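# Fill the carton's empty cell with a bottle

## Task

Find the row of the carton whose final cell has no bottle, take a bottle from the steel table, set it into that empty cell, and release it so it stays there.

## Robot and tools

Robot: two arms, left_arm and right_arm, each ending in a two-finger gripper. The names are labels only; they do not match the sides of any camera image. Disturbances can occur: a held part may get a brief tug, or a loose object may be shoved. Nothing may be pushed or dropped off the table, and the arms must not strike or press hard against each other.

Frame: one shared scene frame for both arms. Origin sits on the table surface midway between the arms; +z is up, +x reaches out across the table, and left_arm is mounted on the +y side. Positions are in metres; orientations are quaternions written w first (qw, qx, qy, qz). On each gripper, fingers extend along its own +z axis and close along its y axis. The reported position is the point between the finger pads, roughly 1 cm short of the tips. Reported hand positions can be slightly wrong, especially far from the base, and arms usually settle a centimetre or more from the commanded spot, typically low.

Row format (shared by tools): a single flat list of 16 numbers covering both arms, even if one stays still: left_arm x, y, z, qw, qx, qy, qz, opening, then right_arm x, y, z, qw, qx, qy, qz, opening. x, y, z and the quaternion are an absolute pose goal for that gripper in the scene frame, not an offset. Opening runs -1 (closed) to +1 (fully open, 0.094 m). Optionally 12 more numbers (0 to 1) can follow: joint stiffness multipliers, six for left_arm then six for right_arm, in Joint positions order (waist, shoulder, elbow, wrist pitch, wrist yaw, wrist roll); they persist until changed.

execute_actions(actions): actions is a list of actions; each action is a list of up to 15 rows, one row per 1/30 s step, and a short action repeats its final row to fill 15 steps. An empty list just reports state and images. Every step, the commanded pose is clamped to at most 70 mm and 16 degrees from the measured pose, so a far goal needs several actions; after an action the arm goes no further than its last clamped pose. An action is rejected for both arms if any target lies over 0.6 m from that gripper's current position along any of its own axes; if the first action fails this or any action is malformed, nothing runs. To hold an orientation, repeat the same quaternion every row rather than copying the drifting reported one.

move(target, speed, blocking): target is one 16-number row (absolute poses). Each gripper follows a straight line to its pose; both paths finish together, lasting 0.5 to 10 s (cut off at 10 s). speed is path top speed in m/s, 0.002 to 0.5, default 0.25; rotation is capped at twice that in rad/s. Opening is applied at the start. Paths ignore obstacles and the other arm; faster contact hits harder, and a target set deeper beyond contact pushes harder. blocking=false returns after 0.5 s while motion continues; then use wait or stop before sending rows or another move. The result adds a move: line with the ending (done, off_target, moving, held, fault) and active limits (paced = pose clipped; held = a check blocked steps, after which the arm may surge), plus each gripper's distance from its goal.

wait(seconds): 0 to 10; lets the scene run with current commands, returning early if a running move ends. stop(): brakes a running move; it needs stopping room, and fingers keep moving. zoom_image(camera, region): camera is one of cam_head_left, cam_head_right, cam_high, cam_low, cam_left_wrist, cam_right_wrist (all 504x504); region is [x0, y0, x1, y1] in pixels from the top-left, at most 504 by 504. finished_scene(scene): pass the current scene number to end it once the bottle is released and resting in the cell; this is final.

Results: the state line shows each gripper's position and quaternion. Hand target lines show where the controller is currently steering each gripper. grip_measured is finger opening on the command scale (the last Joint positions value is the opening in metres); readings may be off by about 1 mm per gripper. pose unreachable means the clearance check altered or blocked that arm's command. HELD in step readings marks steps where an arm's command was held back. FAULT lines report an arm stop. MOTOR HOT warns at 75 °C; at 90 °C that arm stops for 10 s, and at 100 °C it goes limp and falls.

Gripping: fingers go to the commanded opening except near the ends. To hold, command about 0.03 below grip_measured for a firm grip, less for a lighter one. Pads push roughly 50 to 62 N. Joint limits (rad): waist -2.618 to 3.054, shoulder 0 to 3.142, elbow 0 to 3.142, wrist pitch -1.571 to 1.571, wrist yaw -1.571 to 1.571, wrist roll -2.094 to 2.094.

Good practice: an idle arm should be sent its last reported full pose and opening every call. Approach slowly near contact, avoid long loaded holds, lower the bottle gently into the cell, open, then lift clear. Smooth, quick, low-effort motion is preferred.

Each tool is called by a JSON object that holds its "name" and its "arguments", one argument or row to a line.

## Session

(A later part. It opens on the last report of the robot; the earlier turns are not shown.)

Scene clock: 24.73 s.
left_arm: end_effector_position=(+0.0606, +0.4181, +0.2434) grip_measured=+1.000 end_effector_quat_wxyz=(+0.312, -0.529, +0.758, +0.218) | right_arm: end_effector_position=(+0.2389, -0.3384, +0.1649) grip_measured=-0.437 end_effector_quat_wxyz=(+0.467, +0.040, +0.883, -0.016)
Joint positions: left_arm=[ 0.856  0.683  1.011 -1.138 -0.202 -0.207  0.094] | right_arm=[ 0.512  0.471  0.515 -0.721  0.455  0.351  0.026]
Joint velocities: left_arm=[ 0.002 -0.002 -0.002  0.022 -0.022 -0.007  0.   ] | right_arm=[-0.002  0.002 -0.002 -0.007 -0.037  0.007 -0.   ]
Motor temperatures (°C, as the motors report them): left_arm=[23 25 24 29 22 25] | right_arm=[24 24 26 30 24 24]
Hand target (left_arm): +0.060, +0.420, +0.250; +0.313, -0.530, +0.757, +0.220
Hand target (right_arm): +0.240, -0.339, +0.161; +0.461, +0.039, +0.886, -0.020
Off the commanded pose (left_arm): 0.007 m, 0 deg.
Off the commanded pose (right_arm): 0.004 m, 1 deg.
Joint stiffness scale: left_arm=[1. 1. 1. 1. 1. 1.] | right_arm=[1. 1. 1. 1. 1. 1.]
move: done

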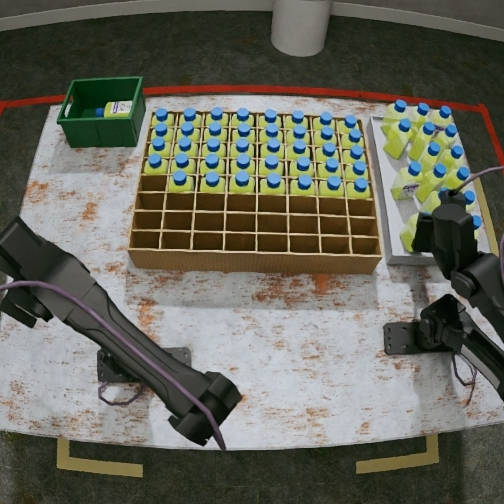

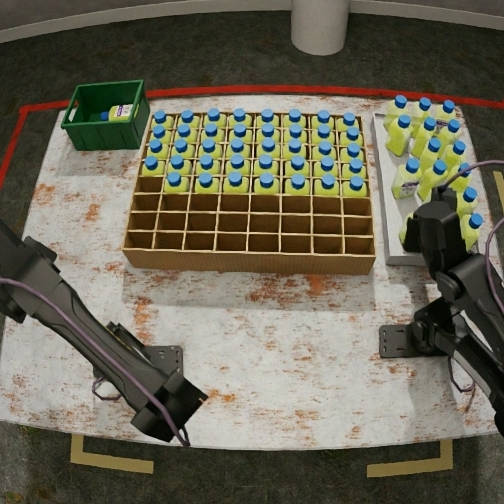

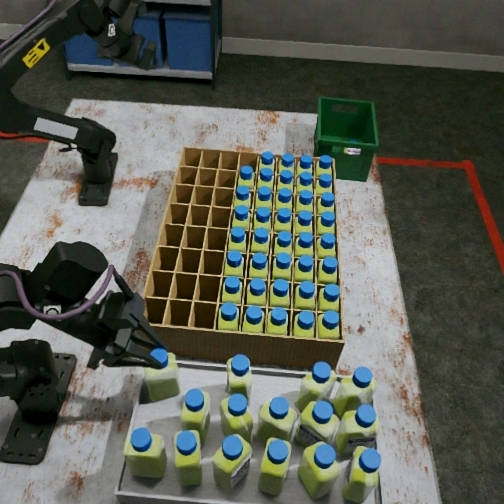

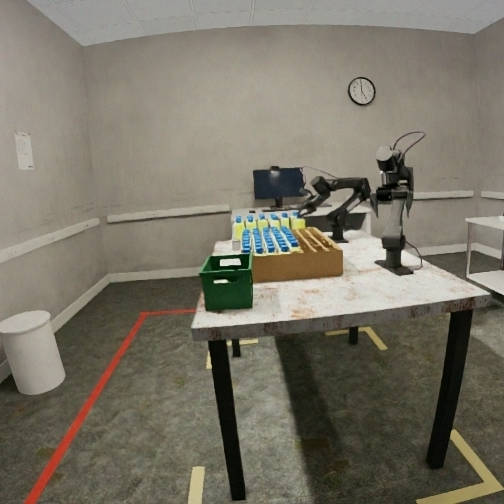

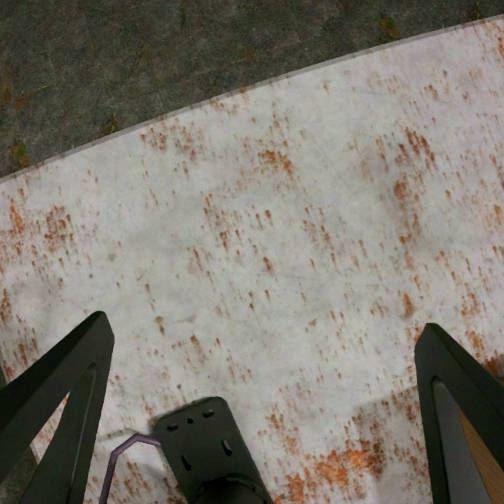

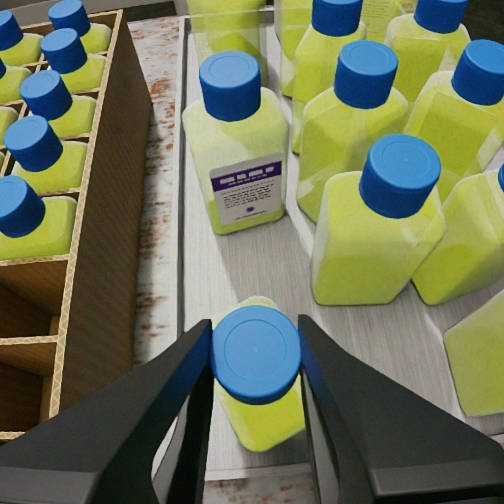

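{"name": "move", "arguments": {
  "target": [0.06, 0.42, 0.25, 0.3135, -0.53, 0.7568, 0.2195, 1.0, 0.240, -0.330, 0.265, 0.4613, 0.0387, 0.8862, -0.0201, -0.49],
  "speed": 0.2
}}

{"name": "move", "arguments": {
  "target": [0.06, 0.42, 0.25, 0.3135, -0.53, 0.7568, 0.2195, 1.0, 0.30, 0.20, 0.24, 0.3980, -0.4591, 0.7566, 0.2416, -0.49],
  "speed": 0.25
}}

Scene clock: 30.10 s.
left_arm: end_effector_position=(+0.0607, +0.4182, +0.2436) grip_measured=+1.000 end_effector_quat_wxyz=(+0.313, -0.529, +0.758, +0.218) | right_arm: end_effector_position=(+0.2349, -0.3292, +0.2516) grip_measured=-0.437 end_effector_quat_wxyz=(+0.446, +0.030, +0.894, -0.016)
Joint positions: left_arm=[ 0.856  0.683  1.011 -1.137 -0.202 -0.207  0.094] | right_arm=[ 0.584  0.676  0.944 -1.015  0.485  0.406  0.026]
Joint velocities: left_arm=[ 0.007  0.007  0.012 -0.051 -0.066  0.022  0.   ] | right_arm=[-0.002 -0.002 -0.022 -0.051 -0.066  0.022  0.001]
Motor temperatures (°C, as the motors report them): left_arm=[23 25 24 29 22 25] | right_arm=[24 24 26 30 24 24]
Hand target (left_arm): +0.060, +0.420, +0.250; +0.313, -0.530, +0.757, +0.220
Hand target (right_arm): +0.238, -0.331, +0.264; +0.460, +0.039, +0.887, -0.019
Off the commanded pose (left_arm): 0.007 m, 0 deg.
Off the commanded pose (right_arm): 0.014 m, 2 deg.
Joint stiffness scale: left_arm=[1. 1. 1. 1. 1. 1.] | right_arm=[1. 1. 1. 1. 1. 1.]
move: off_target (right_arm)

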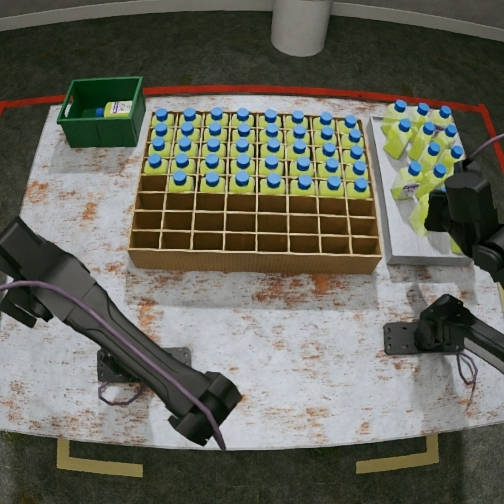

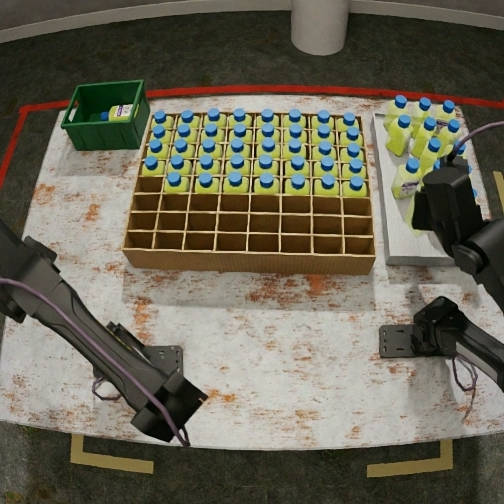

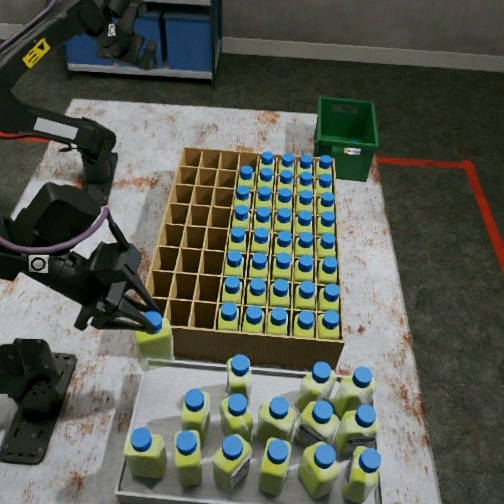

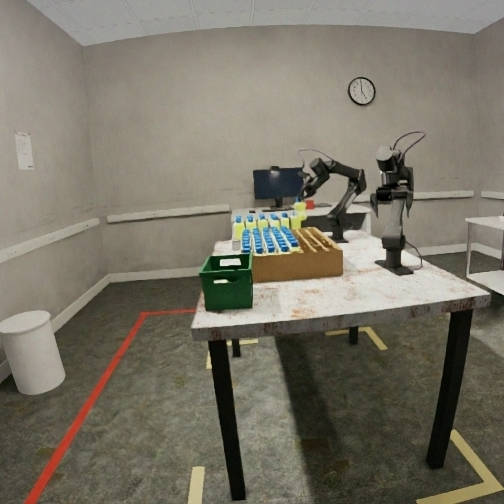

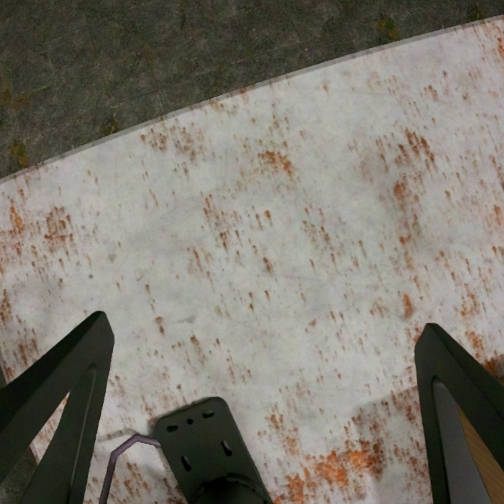

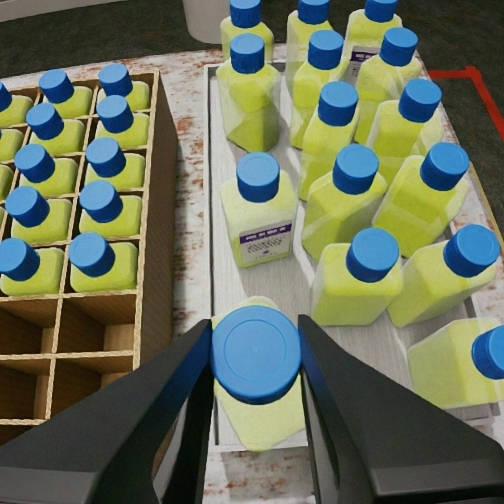

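Scene clock: 33.07 s.
left_arm: end_effector_position=(+0.0609, +0.4184, +0.2439) grip_measured=+1.000 end_effector_quat_wxyz=(+0.313, -0.529, +0.758, +0.219) | right_arm: end_effector_position=(+0.3048, +0.1930, +0.2266) grip_measured=-0.437 end_effector_quat_wxyz=(+0.381, -0.454, +0.771, +0.233)
Joint positions: left_arm=[ 0.856  0.683  1.011 -1.135 -0.202 -0.207  0.094] | right_arm=[ 1.133  2.225  2.176 -0.596  0.016  0.029  0.026]
Joint velocities: left_arm=[-0.007 -0.002  0.002 -0.051  0.051  0.022  0.   ] | right_arm=[ 0.002 -0.002  0.002 -0.066  0.022 -0.051 -0.   ]
Motor temperatures (°C, as the motors report them): left_arm=[23 24 24 29 22 25] | right_arm=[24 24 26 30 24 24]
Hand target (left_arm): +0.060, +0.420, +0.250; +0.314, -0.530, +0.757, +0.220
Hand target (right_arm): +0.301, +0.199, +0.245; +0.393, -0.457, +0.759, +0.248
Off the commanded pose (left_arm): 0.006 m, 0 deg.
Off the commanded pose (right_arm): 0.016 m, 3 deg.
Joint stiffness scale: left_arm=[1. 1. 1. 1. 1. 1.] | right_arm=[1. 1. 1. 1. 1. 1.]
move: off_target (right_arm)

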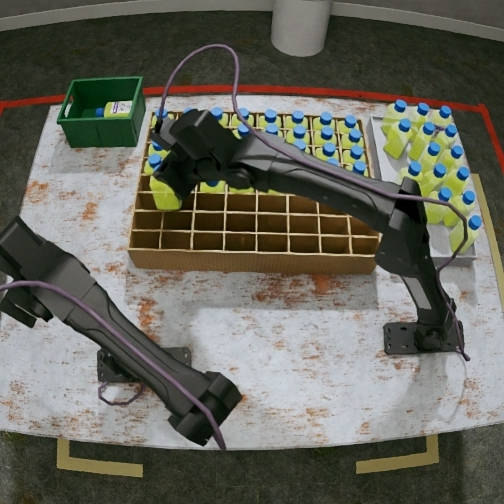

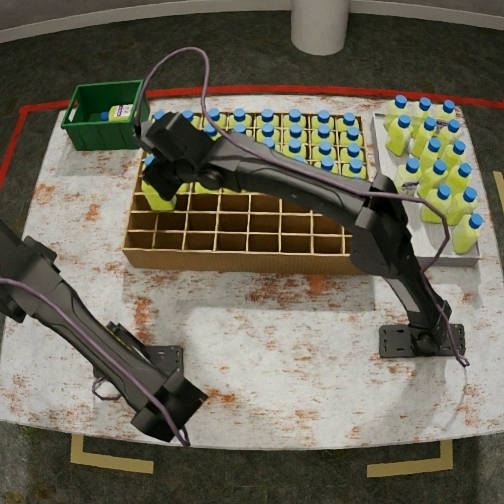

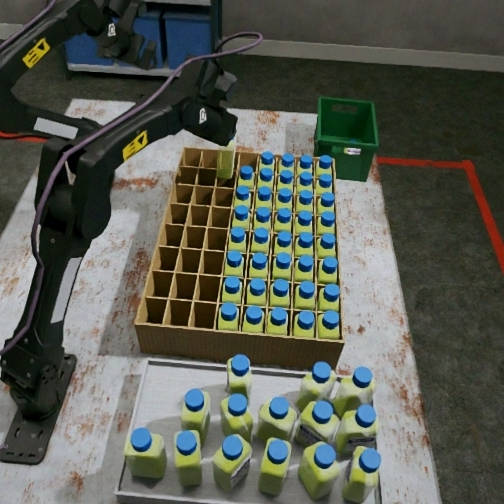

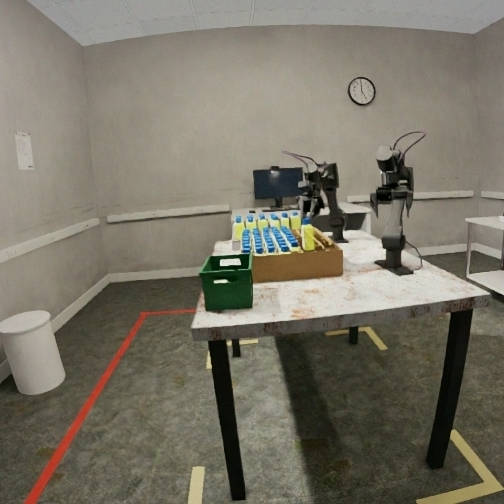

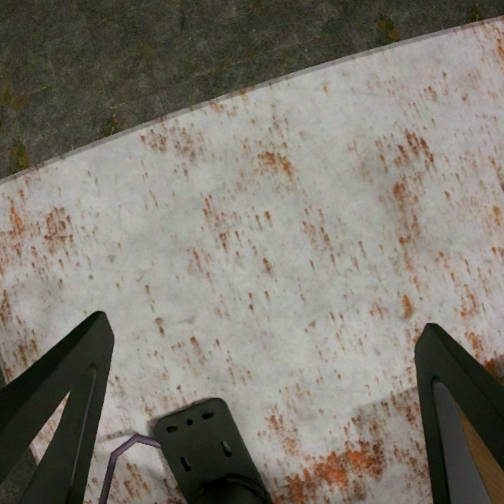

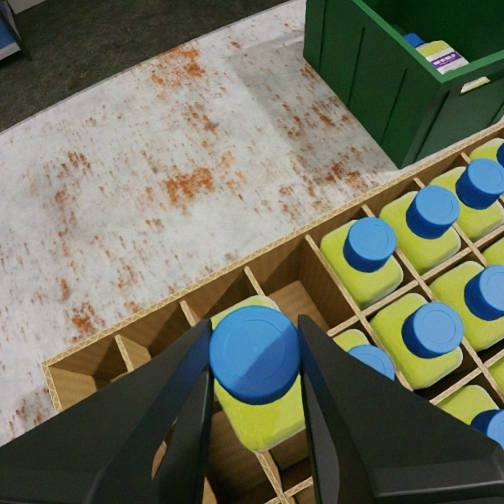

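{"name": "zoom_image", "arguments": {
  "camera": "cam_low",
  "region": [220, 160, 380, 290]
}}

{"name": "zoom_image", "arguments": {
  "camera": "cam_high",
  "region": [160, 90, 340, 230]
}}

Region (220, 160, 380, 290) of cam_low's 504x504 image, scaled by 3.150, with more detail than that image has; it fills the top 410 rows of this view, and the rest is white.

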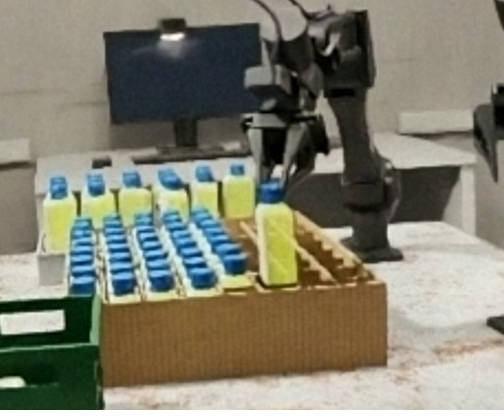

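Region (160, 90, 340, 230) of cam_high's 504x504 image, scaled by 2.800, with more detail than that image has.

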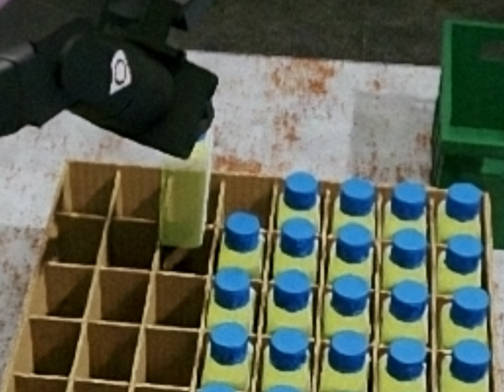

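{"name": "zoom_image", "arguments": {
  "camera": "cam_right_wrist",
  "region": [200, 160, 504, 464]
}}

Region (200, 160, 504, 464) of cam_right_wrist's 504x504 image, scaled by 1.658, with more detail than that image has.

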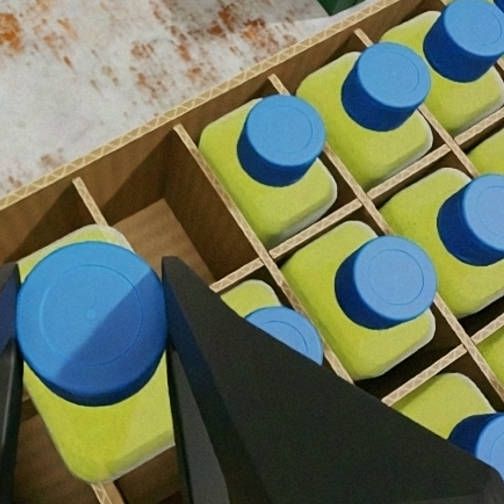

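{"name": "move", "arguments": {
  "target": [0.06, 0.42, 0.25, 0.3135, -0.53, 0.7568, 0.2195, 1.0, 0.352, 0.232, 0.25, 0.4112, -0.4548, 0.7495, 0.2495, -0.49],
  "speed": 0.1
}}

Scene clock: 43.37 s.
left_arm: end_effector_position=(+0.0610, +0.4186, +0.2440) grip_measured=+1.000 end_effector_quat_wxyz=(+0.314, -0.529, +0.758, +0.219) | right_arm: end_effector_position=(+0.3497, +0.2274, +0.2288) grip_measured=-0.437 end_effector_quat_wxyz=(+0.402, -0.455, +0.756, +0.245)
Joint positions: left_arm=[ 0.856  0.683  1.011 -1.134 -0.202 -0.207  0.094] | right_arm=[ 1.085  2.61   2.842 -0.825 -0.029 -0.015  0.026]
Joint velocities: left_arm=[-0.012 -0.002 -0.007 -0.022 -0.066 -0.022  0.   ] | right_arm=[ 0.007  0.012 -0.002 -0.051  0.066  0.066  0.   ]
Motor temperatures (°C, as the motors report them): left_arm=[23 24 25 30 22 25] | right_arm=[24 28 27 31 24 24]
Hand target (left_arm): +0.060, +0.420, +0.250; +0.313, -0.530, +0.757, +0.220
Hand target (right_arm): +0.351, +0.229, +0.250; +0.423, -0.452, +0.743, +0.255
Off the commanded pose (left_arm): 0.006 m, 0 deg.
Off the commanded pose (right_arm): 0.022 m, 1 deg.
Joint stiffness scale: left_arm=[1. 1. 1. 1. 1. 1.] | right_arm=[1. 1. 1. 1. 1. 1.]
elbow stopped short (right arm): the move would have taken joint 3 (elbow) straighter than the controller allows; a more bent joint 3 avoids this.
move: off_target (right_arm)

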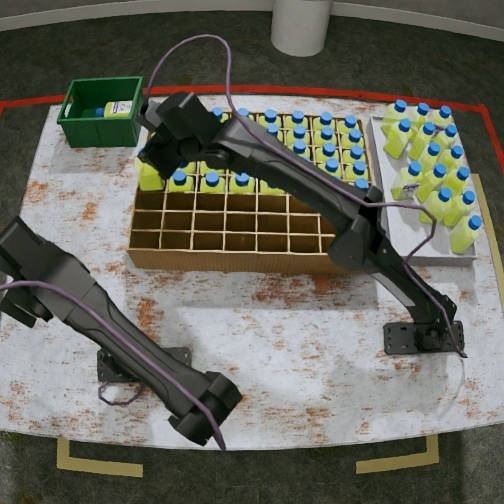

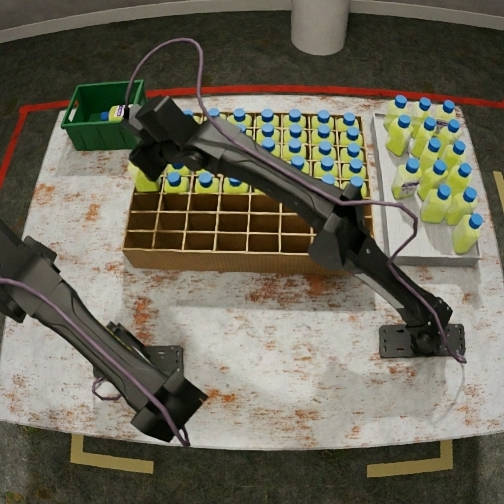

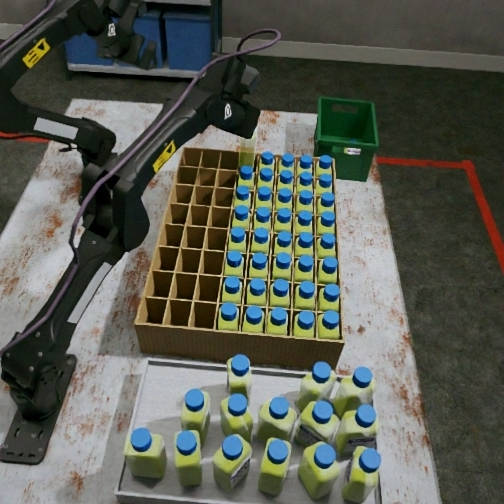

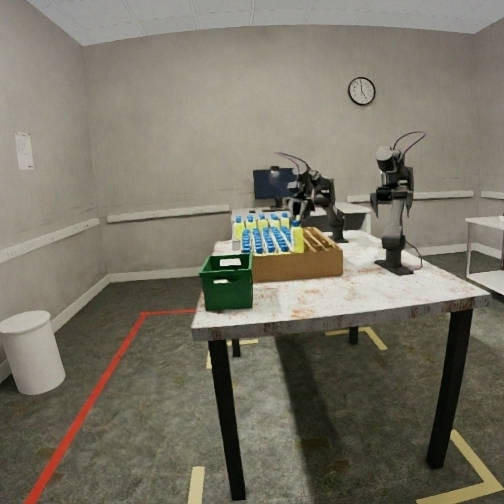

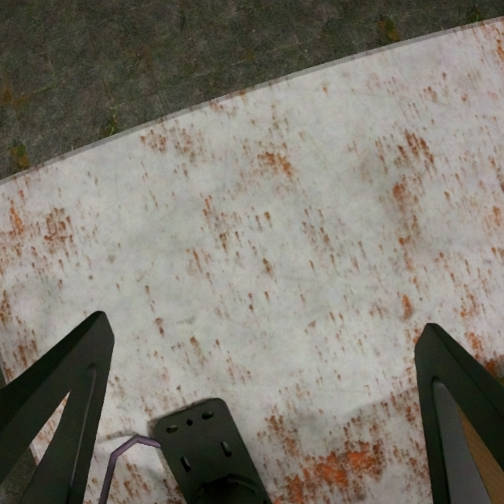

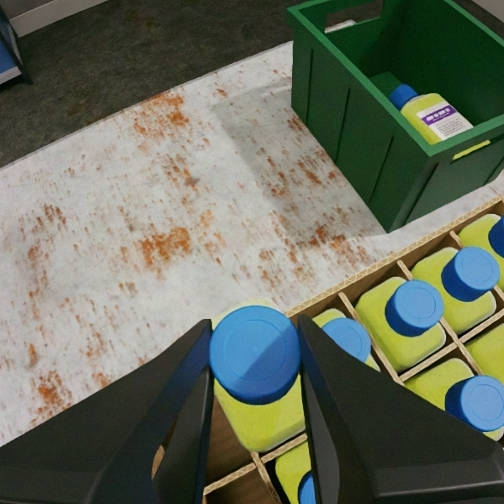

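{"name": "zoom_image", "arguments": {
  "camera": "cam_right_wrist",
  "region": [200, 200, 504, 504]
}}

{"name": "zoom_image", "arguments": {
  "camera": "cam_high",
  "region": [170, 90, 350, 230]
}}

Region (200, 200, 504, 504) of cam_right_wrist's 504x504 image, scaled by 1.658, with more detail than that image has.

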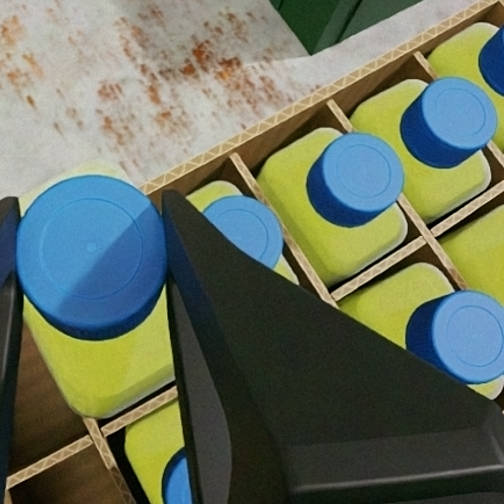

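Region (170, 90, 350, 230) of cam_high's 504x504 image, scaled by 2.800, with more detail than that image has.

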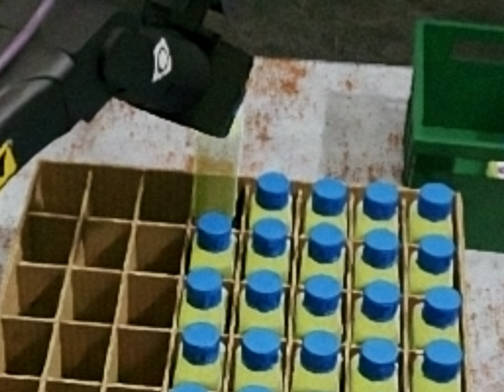

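{"name": "zoom_image", "arguments": {
  "camera": "cam_head_left",
  "region": [110, 120, 270, 240]
}}

{"name": "zoom_image", "arguments": {
  "camera": "cam_low",
  "region": [230, 170, 350, 270]
}}

Region (110, 120, 270, 240) of cam_head_left's 504x504 image, scaled by 3.150, with more detail than that image has; it fills the top 378 rows of this view, and the rest is white.

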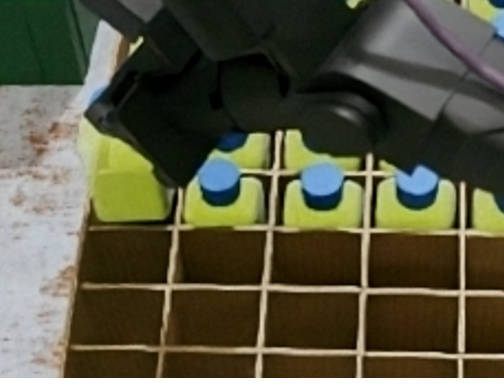

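Region (230, 170, 350, 270) of cam_low's 504x504 image, scaled by 4.200, with more detail than that image has.

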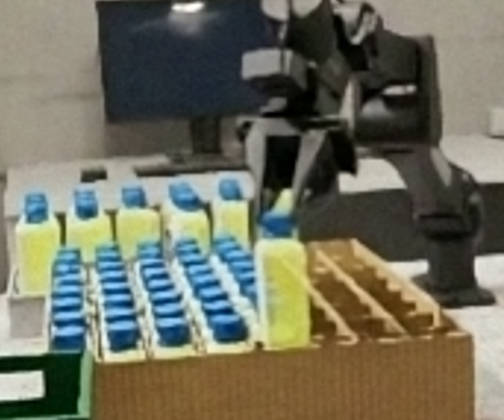

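{"name": "move", "arguments": {
  "target": [0.06, 0.42, 0.25, 0.3135, -0.53, 0.7568, 0.2195, 1.0, 0.350, 0.228, 0.205, 0.4112, -0.4548, 0.7495, 0.2495, -0.49],
  "speed": 0.05
}}

Scene clock: 49.43 s.
left_arm: end_effector_position=(+0.0610, +0.4186, +0.2441) grip_measured=+1.000 end_effector_quat_wxyz=(+0.314, -0.529, +0.758, +0.219) | right_arm: end_effector_position=(+0.3510, +0.2281, +0.1679) grip_measured=-0.437 end_effector_quat_wxyz=(+0.384, -0.461, +0.766, +0.232)
Joint positions: left_arm=[ 0.856  0.683  1.011 -1.134 -0.202 -0.207  0.094] | right_arm=[ 1.085  2.499  2.416 -0.559 -0.024 -0.017  0.026]
Joint velocities: left_arm=[ 0.002 -0.007  0.002 -0.037 -0.037 -0.066  0.   ] | right_arm=[ 0.002 -0.007  0.017 -0.022  0.066 -0.037 -0.001]
Motor temperatures (°C, as the motors report them): left_arm=[23 24 25 30 22 25] | right_arm=[24 30 27 31 24 24]
Hand target (left_arm): +0.060, +0.420, +0.250; +0.313, -0.530, +0.757, +0.220
Hand target (right_arm): +0.350, +0.228, +0.205; +0.411, -0.455, +0.750, +0.249
Off the commanded pose (left_arm): 0.006 m, 0 deg.
Off the commanded pose (right_arm): 0.037 m, 4 deg.
Joint stiffness scale: left_arm=[1. 1. 1. 1. 1. 1.] | right_arm=[1. 1. 1. 1. 1. 1.]
move: off_target (right_arm)

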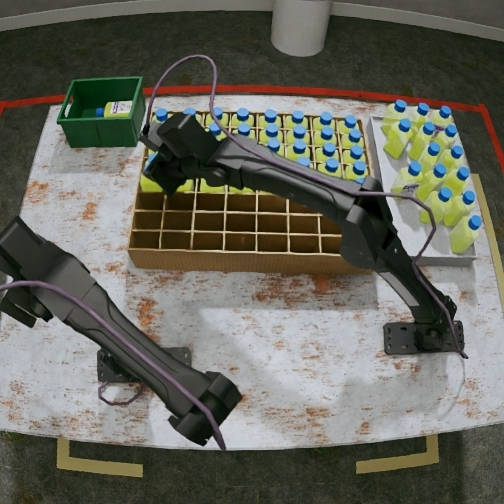

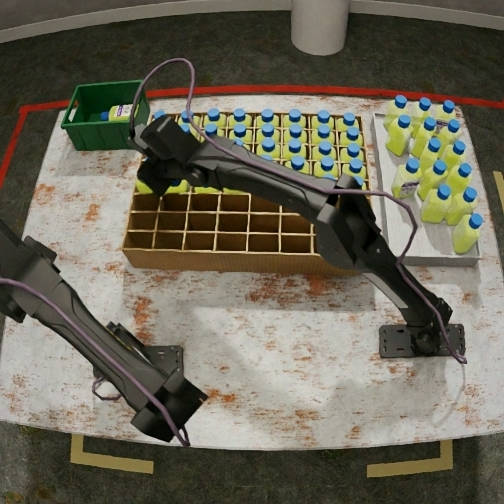

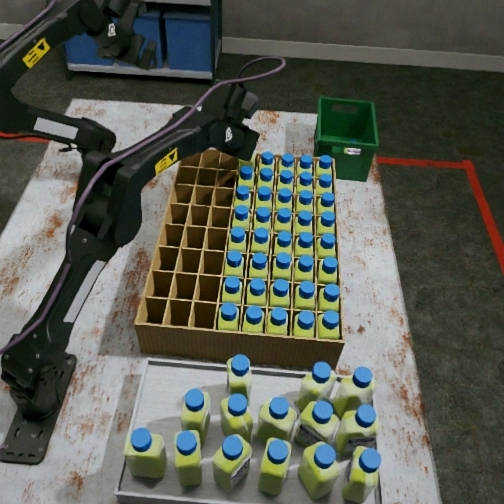

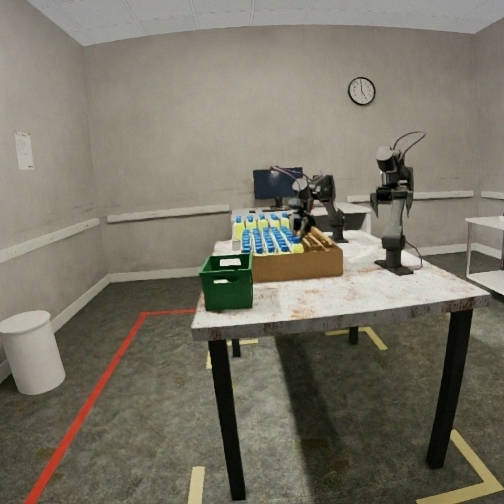

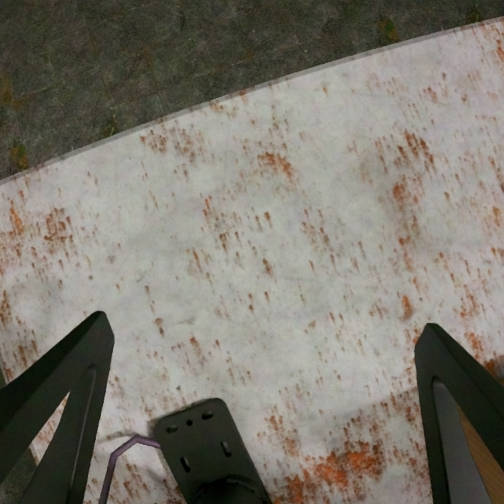

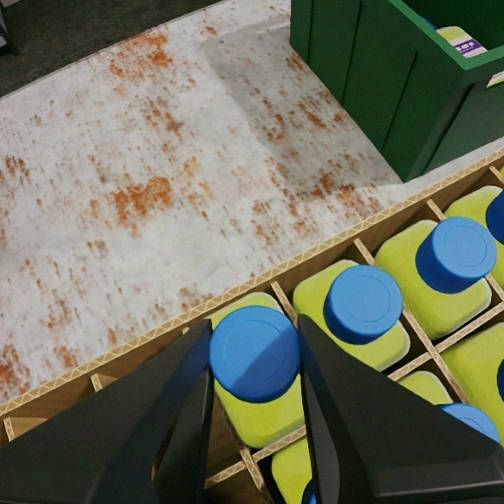

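{"name": "move", "arguments": {
  "target": [0.06, 0.42, 0.25, 0.3135, -0.53, 0.7568, 0.2195, 1.0, 0.350, 0.228, 0.188, 0.4112, -0.4548, 0.7495, 0.2495, -0.49],
  "speed": 0.03
}}

Scene clock: 52.00 s.
left_arm: end_effector_position=(+0.0611, +0.4188, +0.2443) grip_measured=+1.000 end_effector_quat_wxyz=(+0.314, -0.529, +0.757, +0.219) | right_arm: end_effector_position=(+0.3506, +0.2274, +0.1528) grip_measured=-0.437 end_effector_quat_wxyz=(+0.387, -0.460, +0.764, +0.233)
Joint positions: left_arm=[ 0.856  0.683  1.011 -1.133 -0.202 -0.207  0.094] | right_arm=[ 1.085  2.471  2.3   -0.463 -0.024 -0.017  0.026]
Joint velocities: left_arm=[ 0.002  0.007 -0.002  0.037 -0.022 -0.007  0.   ] | right_arm=[ 0.002  0.007 -0.007  0.037 -0.037  0.037  0.001]
Motor temperatures (°C, as the motors report them): left_arm=[23 24 25 30 22 25] | right_arm=[24 31 27 32 24 24]
Hand target (left_arm): +0.060, +0.420, +0.250; +0.314, -0.530, +0.757, +0.220
Hand target (right_arm): +0.350, +0.227, +0.188; +0.411, -0.455, +0.749, +0.249
Off the commanded pose (left_arm): 0.006 m, 0 deg.
Off the commanded pose (right_arm): 0.035 m, 4 deg.
Joint stiffness scale: left_arm=[1. 1. 1. 1. 1. 1.] | right_arm=[1. 1. 1. 1. 1. 1.]
move: off_target (right_arm)

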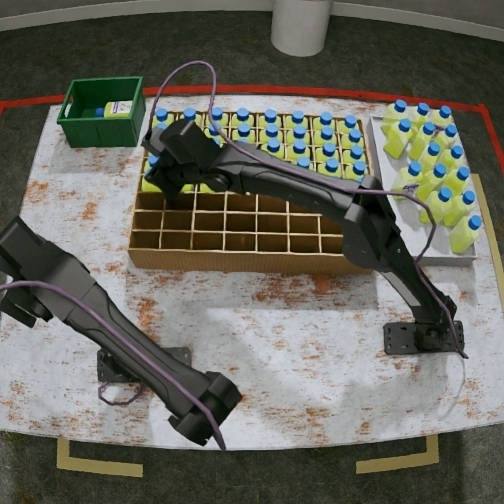

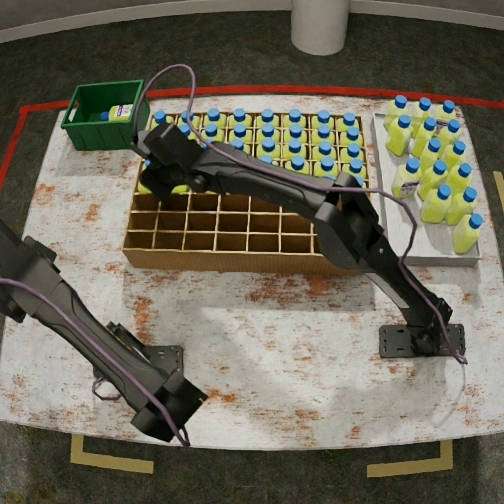

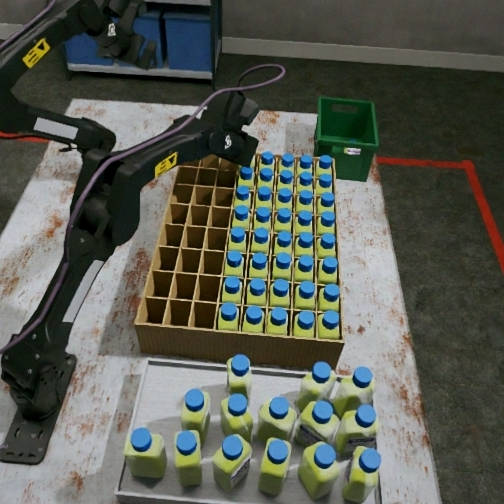

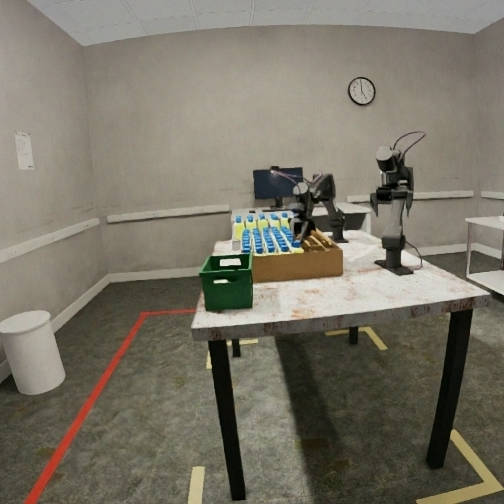

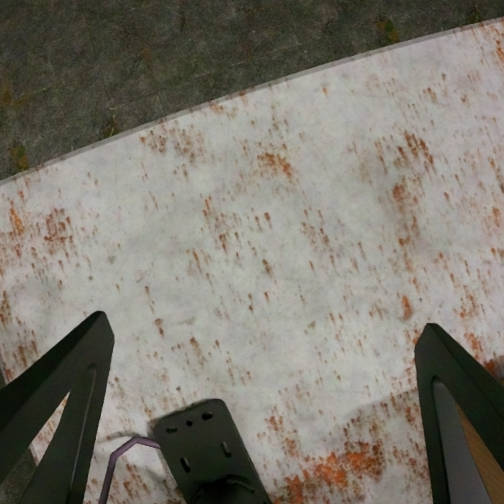

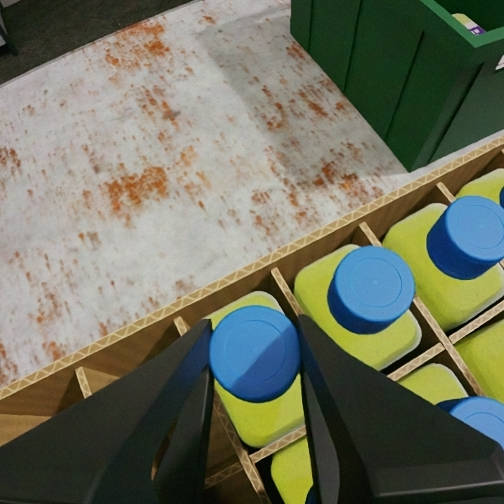

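{"name": "move", "arguments": {
  "target": [0.06, 0.42, 0.25, 0.3135, -0.53, 0.7568, 0.2195, 1.0, 0.350, 0.228, 0.178, 0.4112, -0.4548, 0.7495, 0.2495, -0.49],
  "speed": 0.03
}}

Scene clock: 53.87 s.
left_arm: end_effector_position=(+0.0612, +0.4189, +0.2445) grip_measured=+1.000 end_effector_quat_wxyz=(+0.315, -0.528, +0.757, +0.219) | right_arm: end_effector_position=(+0.3511, +0.2283, +0.1421) grip_measured=-0.437 end_effector_quat_wxyz=(+0.388, -0.460, +0.764, +0.234)
Joint positions: left_arm=[ 0.856  0.683  1.011 -1.132 -0.202 -0.207  0.094] | right_arm=[ 1.085  2.471  2.254 -0.413 -0.024 -0.017  0.026]
Joint velocities: left_arm=[ 0.002 -0.002  0.007 -0.051  0.007 -0.037  0.   ] | right_arm=[-0.002 -0.002 -0.002 -0.022  0.081 -0.007  0.001]
Motor temperatures (°C, as the motors report them): left_arm=[23 24 25 30 22 25] | right_arm=[24 32 27 32 24 24]
Hand target (left_arm): +0.060, +0.420, +0.250; +0.314, -0.530, +0.757, +0.220
Hand target (right_arm): +0.350, +0.228, +0.178; +0.411, -0.455, +0.749, +0.249
Off the commanded pose (left_arm): 0.006 m, 0 deg.
Off the commanded pose (right_arm): 0.036 m, 4 deg.
Joint stiffness scale: left_arm=[1. 1. 1. 1. 1. 1.] | right_arm=[1. 1. 1. 1. 1. 1.]
move: off_target (right_arm)

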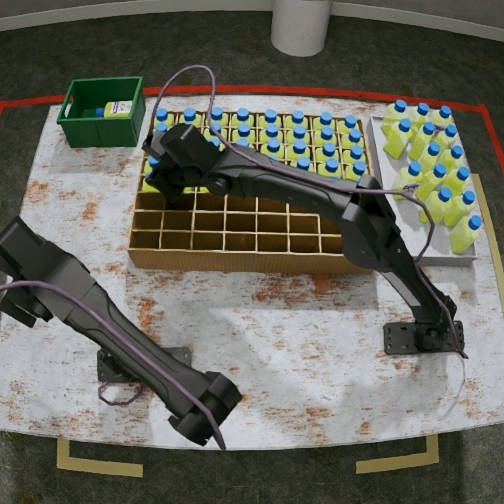

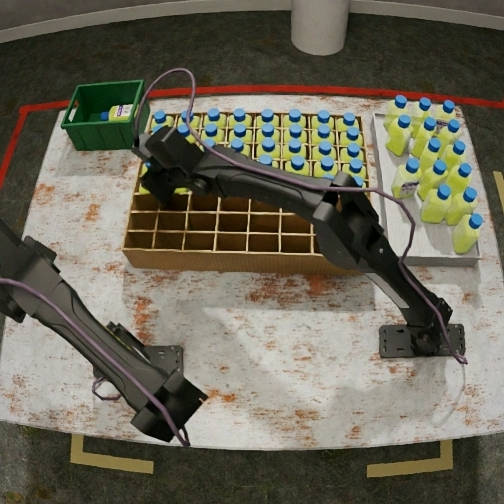

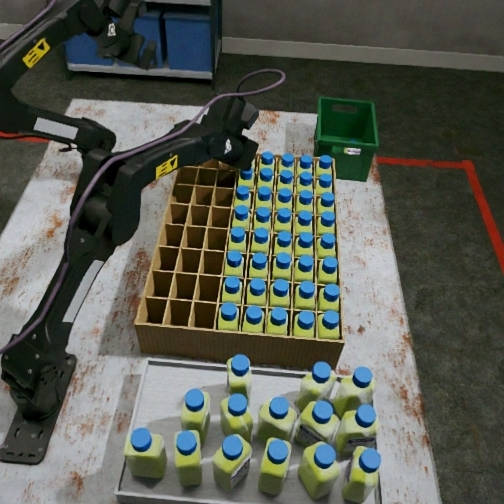

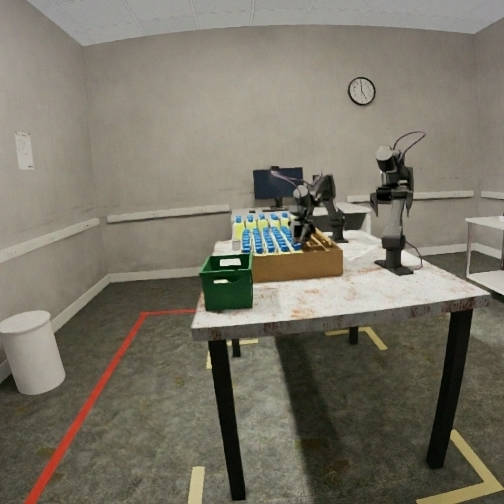

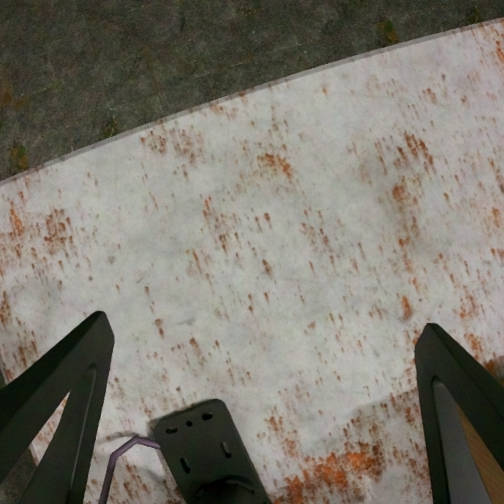

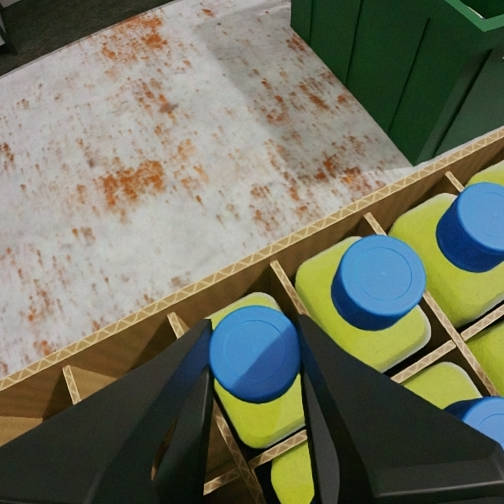

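{"name": "move", "arguments": {
  "target": [0.06, 0.42, 0.25, 0.3135, -0.53, 0.7568, 0.2195, 1.0, 0.350, 0.228, 0.178, 0.4112, -0.4548, 0.7495, 0.2495, -0.3],
  "speed": 0.03
}}

Scene clock: 56.00 s.
left_arm: end_effector_position=(+0.0613, +0.4190, +0.2446) grip_measured=+1.000 end_effector_quat_wxyz=(+0.315, -0.528, +0.757, +0.219) | right_arm: end_effector_position=(+0.3512, +0.2283, +0.1624) grip_measured=-0.302 end_effector_quat_wxyz=(+0.402, -0.456, +0.756, +0.242)
Joint positions: left_arm=[ 0.856  0.683  1.011 -1.131 -0.202 -0.207  0.094] | right_arm=[ 1.085  2.442  2.254 -0.406 -0.024 -0.017  0.033]
Joint velocities: left_arm=[-0.002 -0.002 -0.002 -0.022 -0.066  0.051  0.   ] | right_arm=[ 0.002 -0.007  0.007 -0.022 -0.066  0.051  0.   ]
Motor temperatures (°C, as the motors report them): left_arm=[23 24 25 30 22 25] | right_arm=[24 33 27 32 24 24]
Hand target (left_arm): +0.060, +0.420, +0.250; +0.313, -0.530, +0.757, +0.220
Hand target (right_arm): +0.350, +0.227, +0.178; +0.411, -0.455, +0.749, +0.249
Off the commanded pose (left_arm): 0.006 m, 0 deg.
Off the commanded pose (right_arm): 0.016 m, 2 deg.
Joint stiffness scale: left_arm=[1. 1. 1. 1. 1. 1.] | right_arm=[1. 1. 1. 1. 1. 1.]
move: off_target (right_arm)

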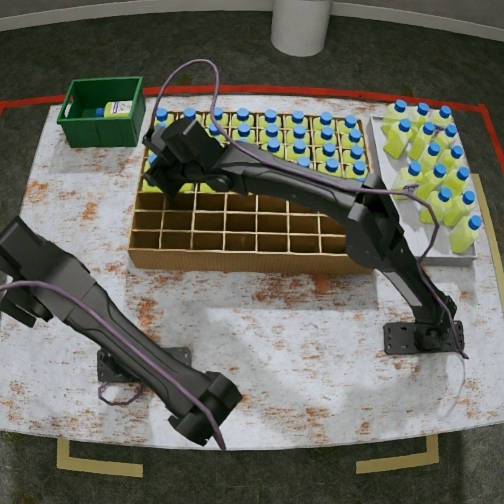

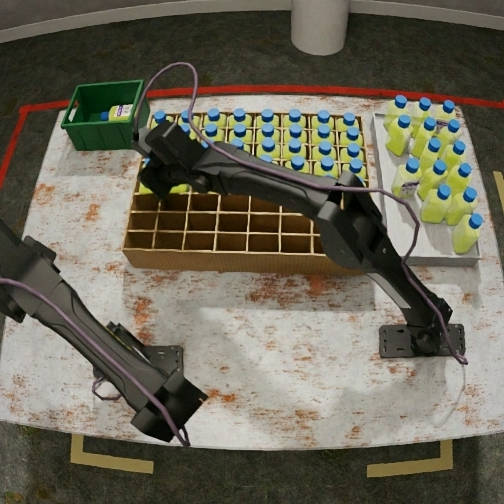

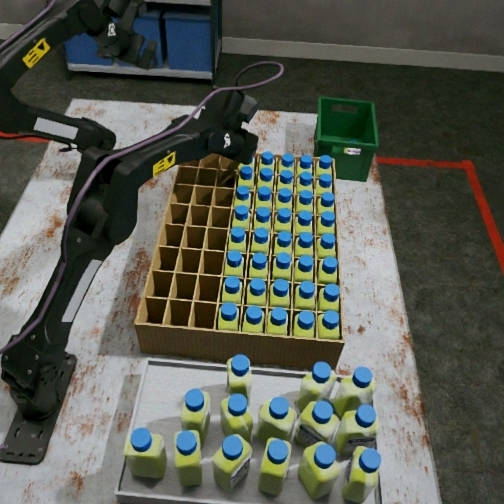

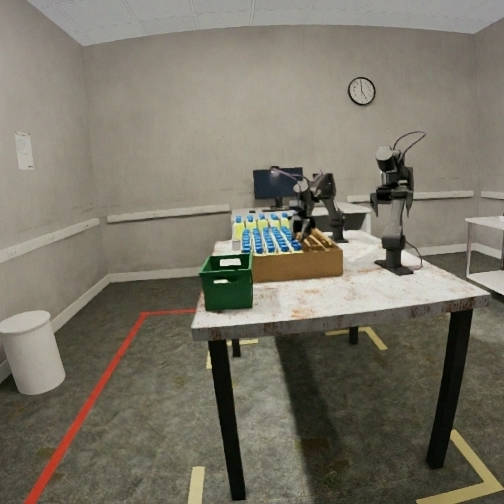

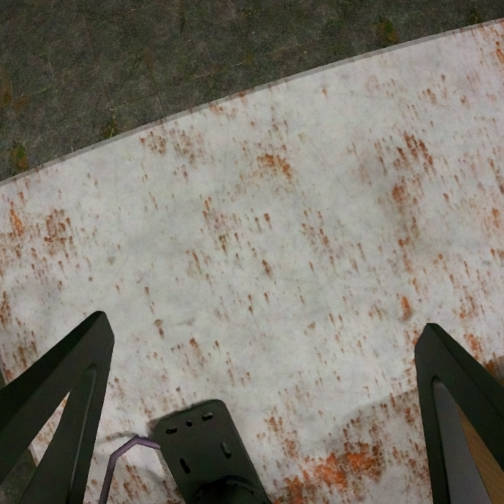

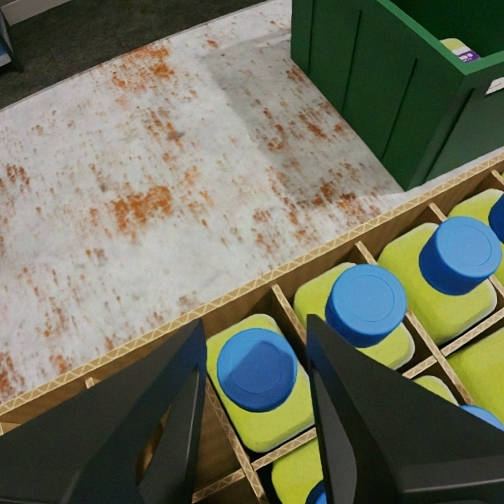

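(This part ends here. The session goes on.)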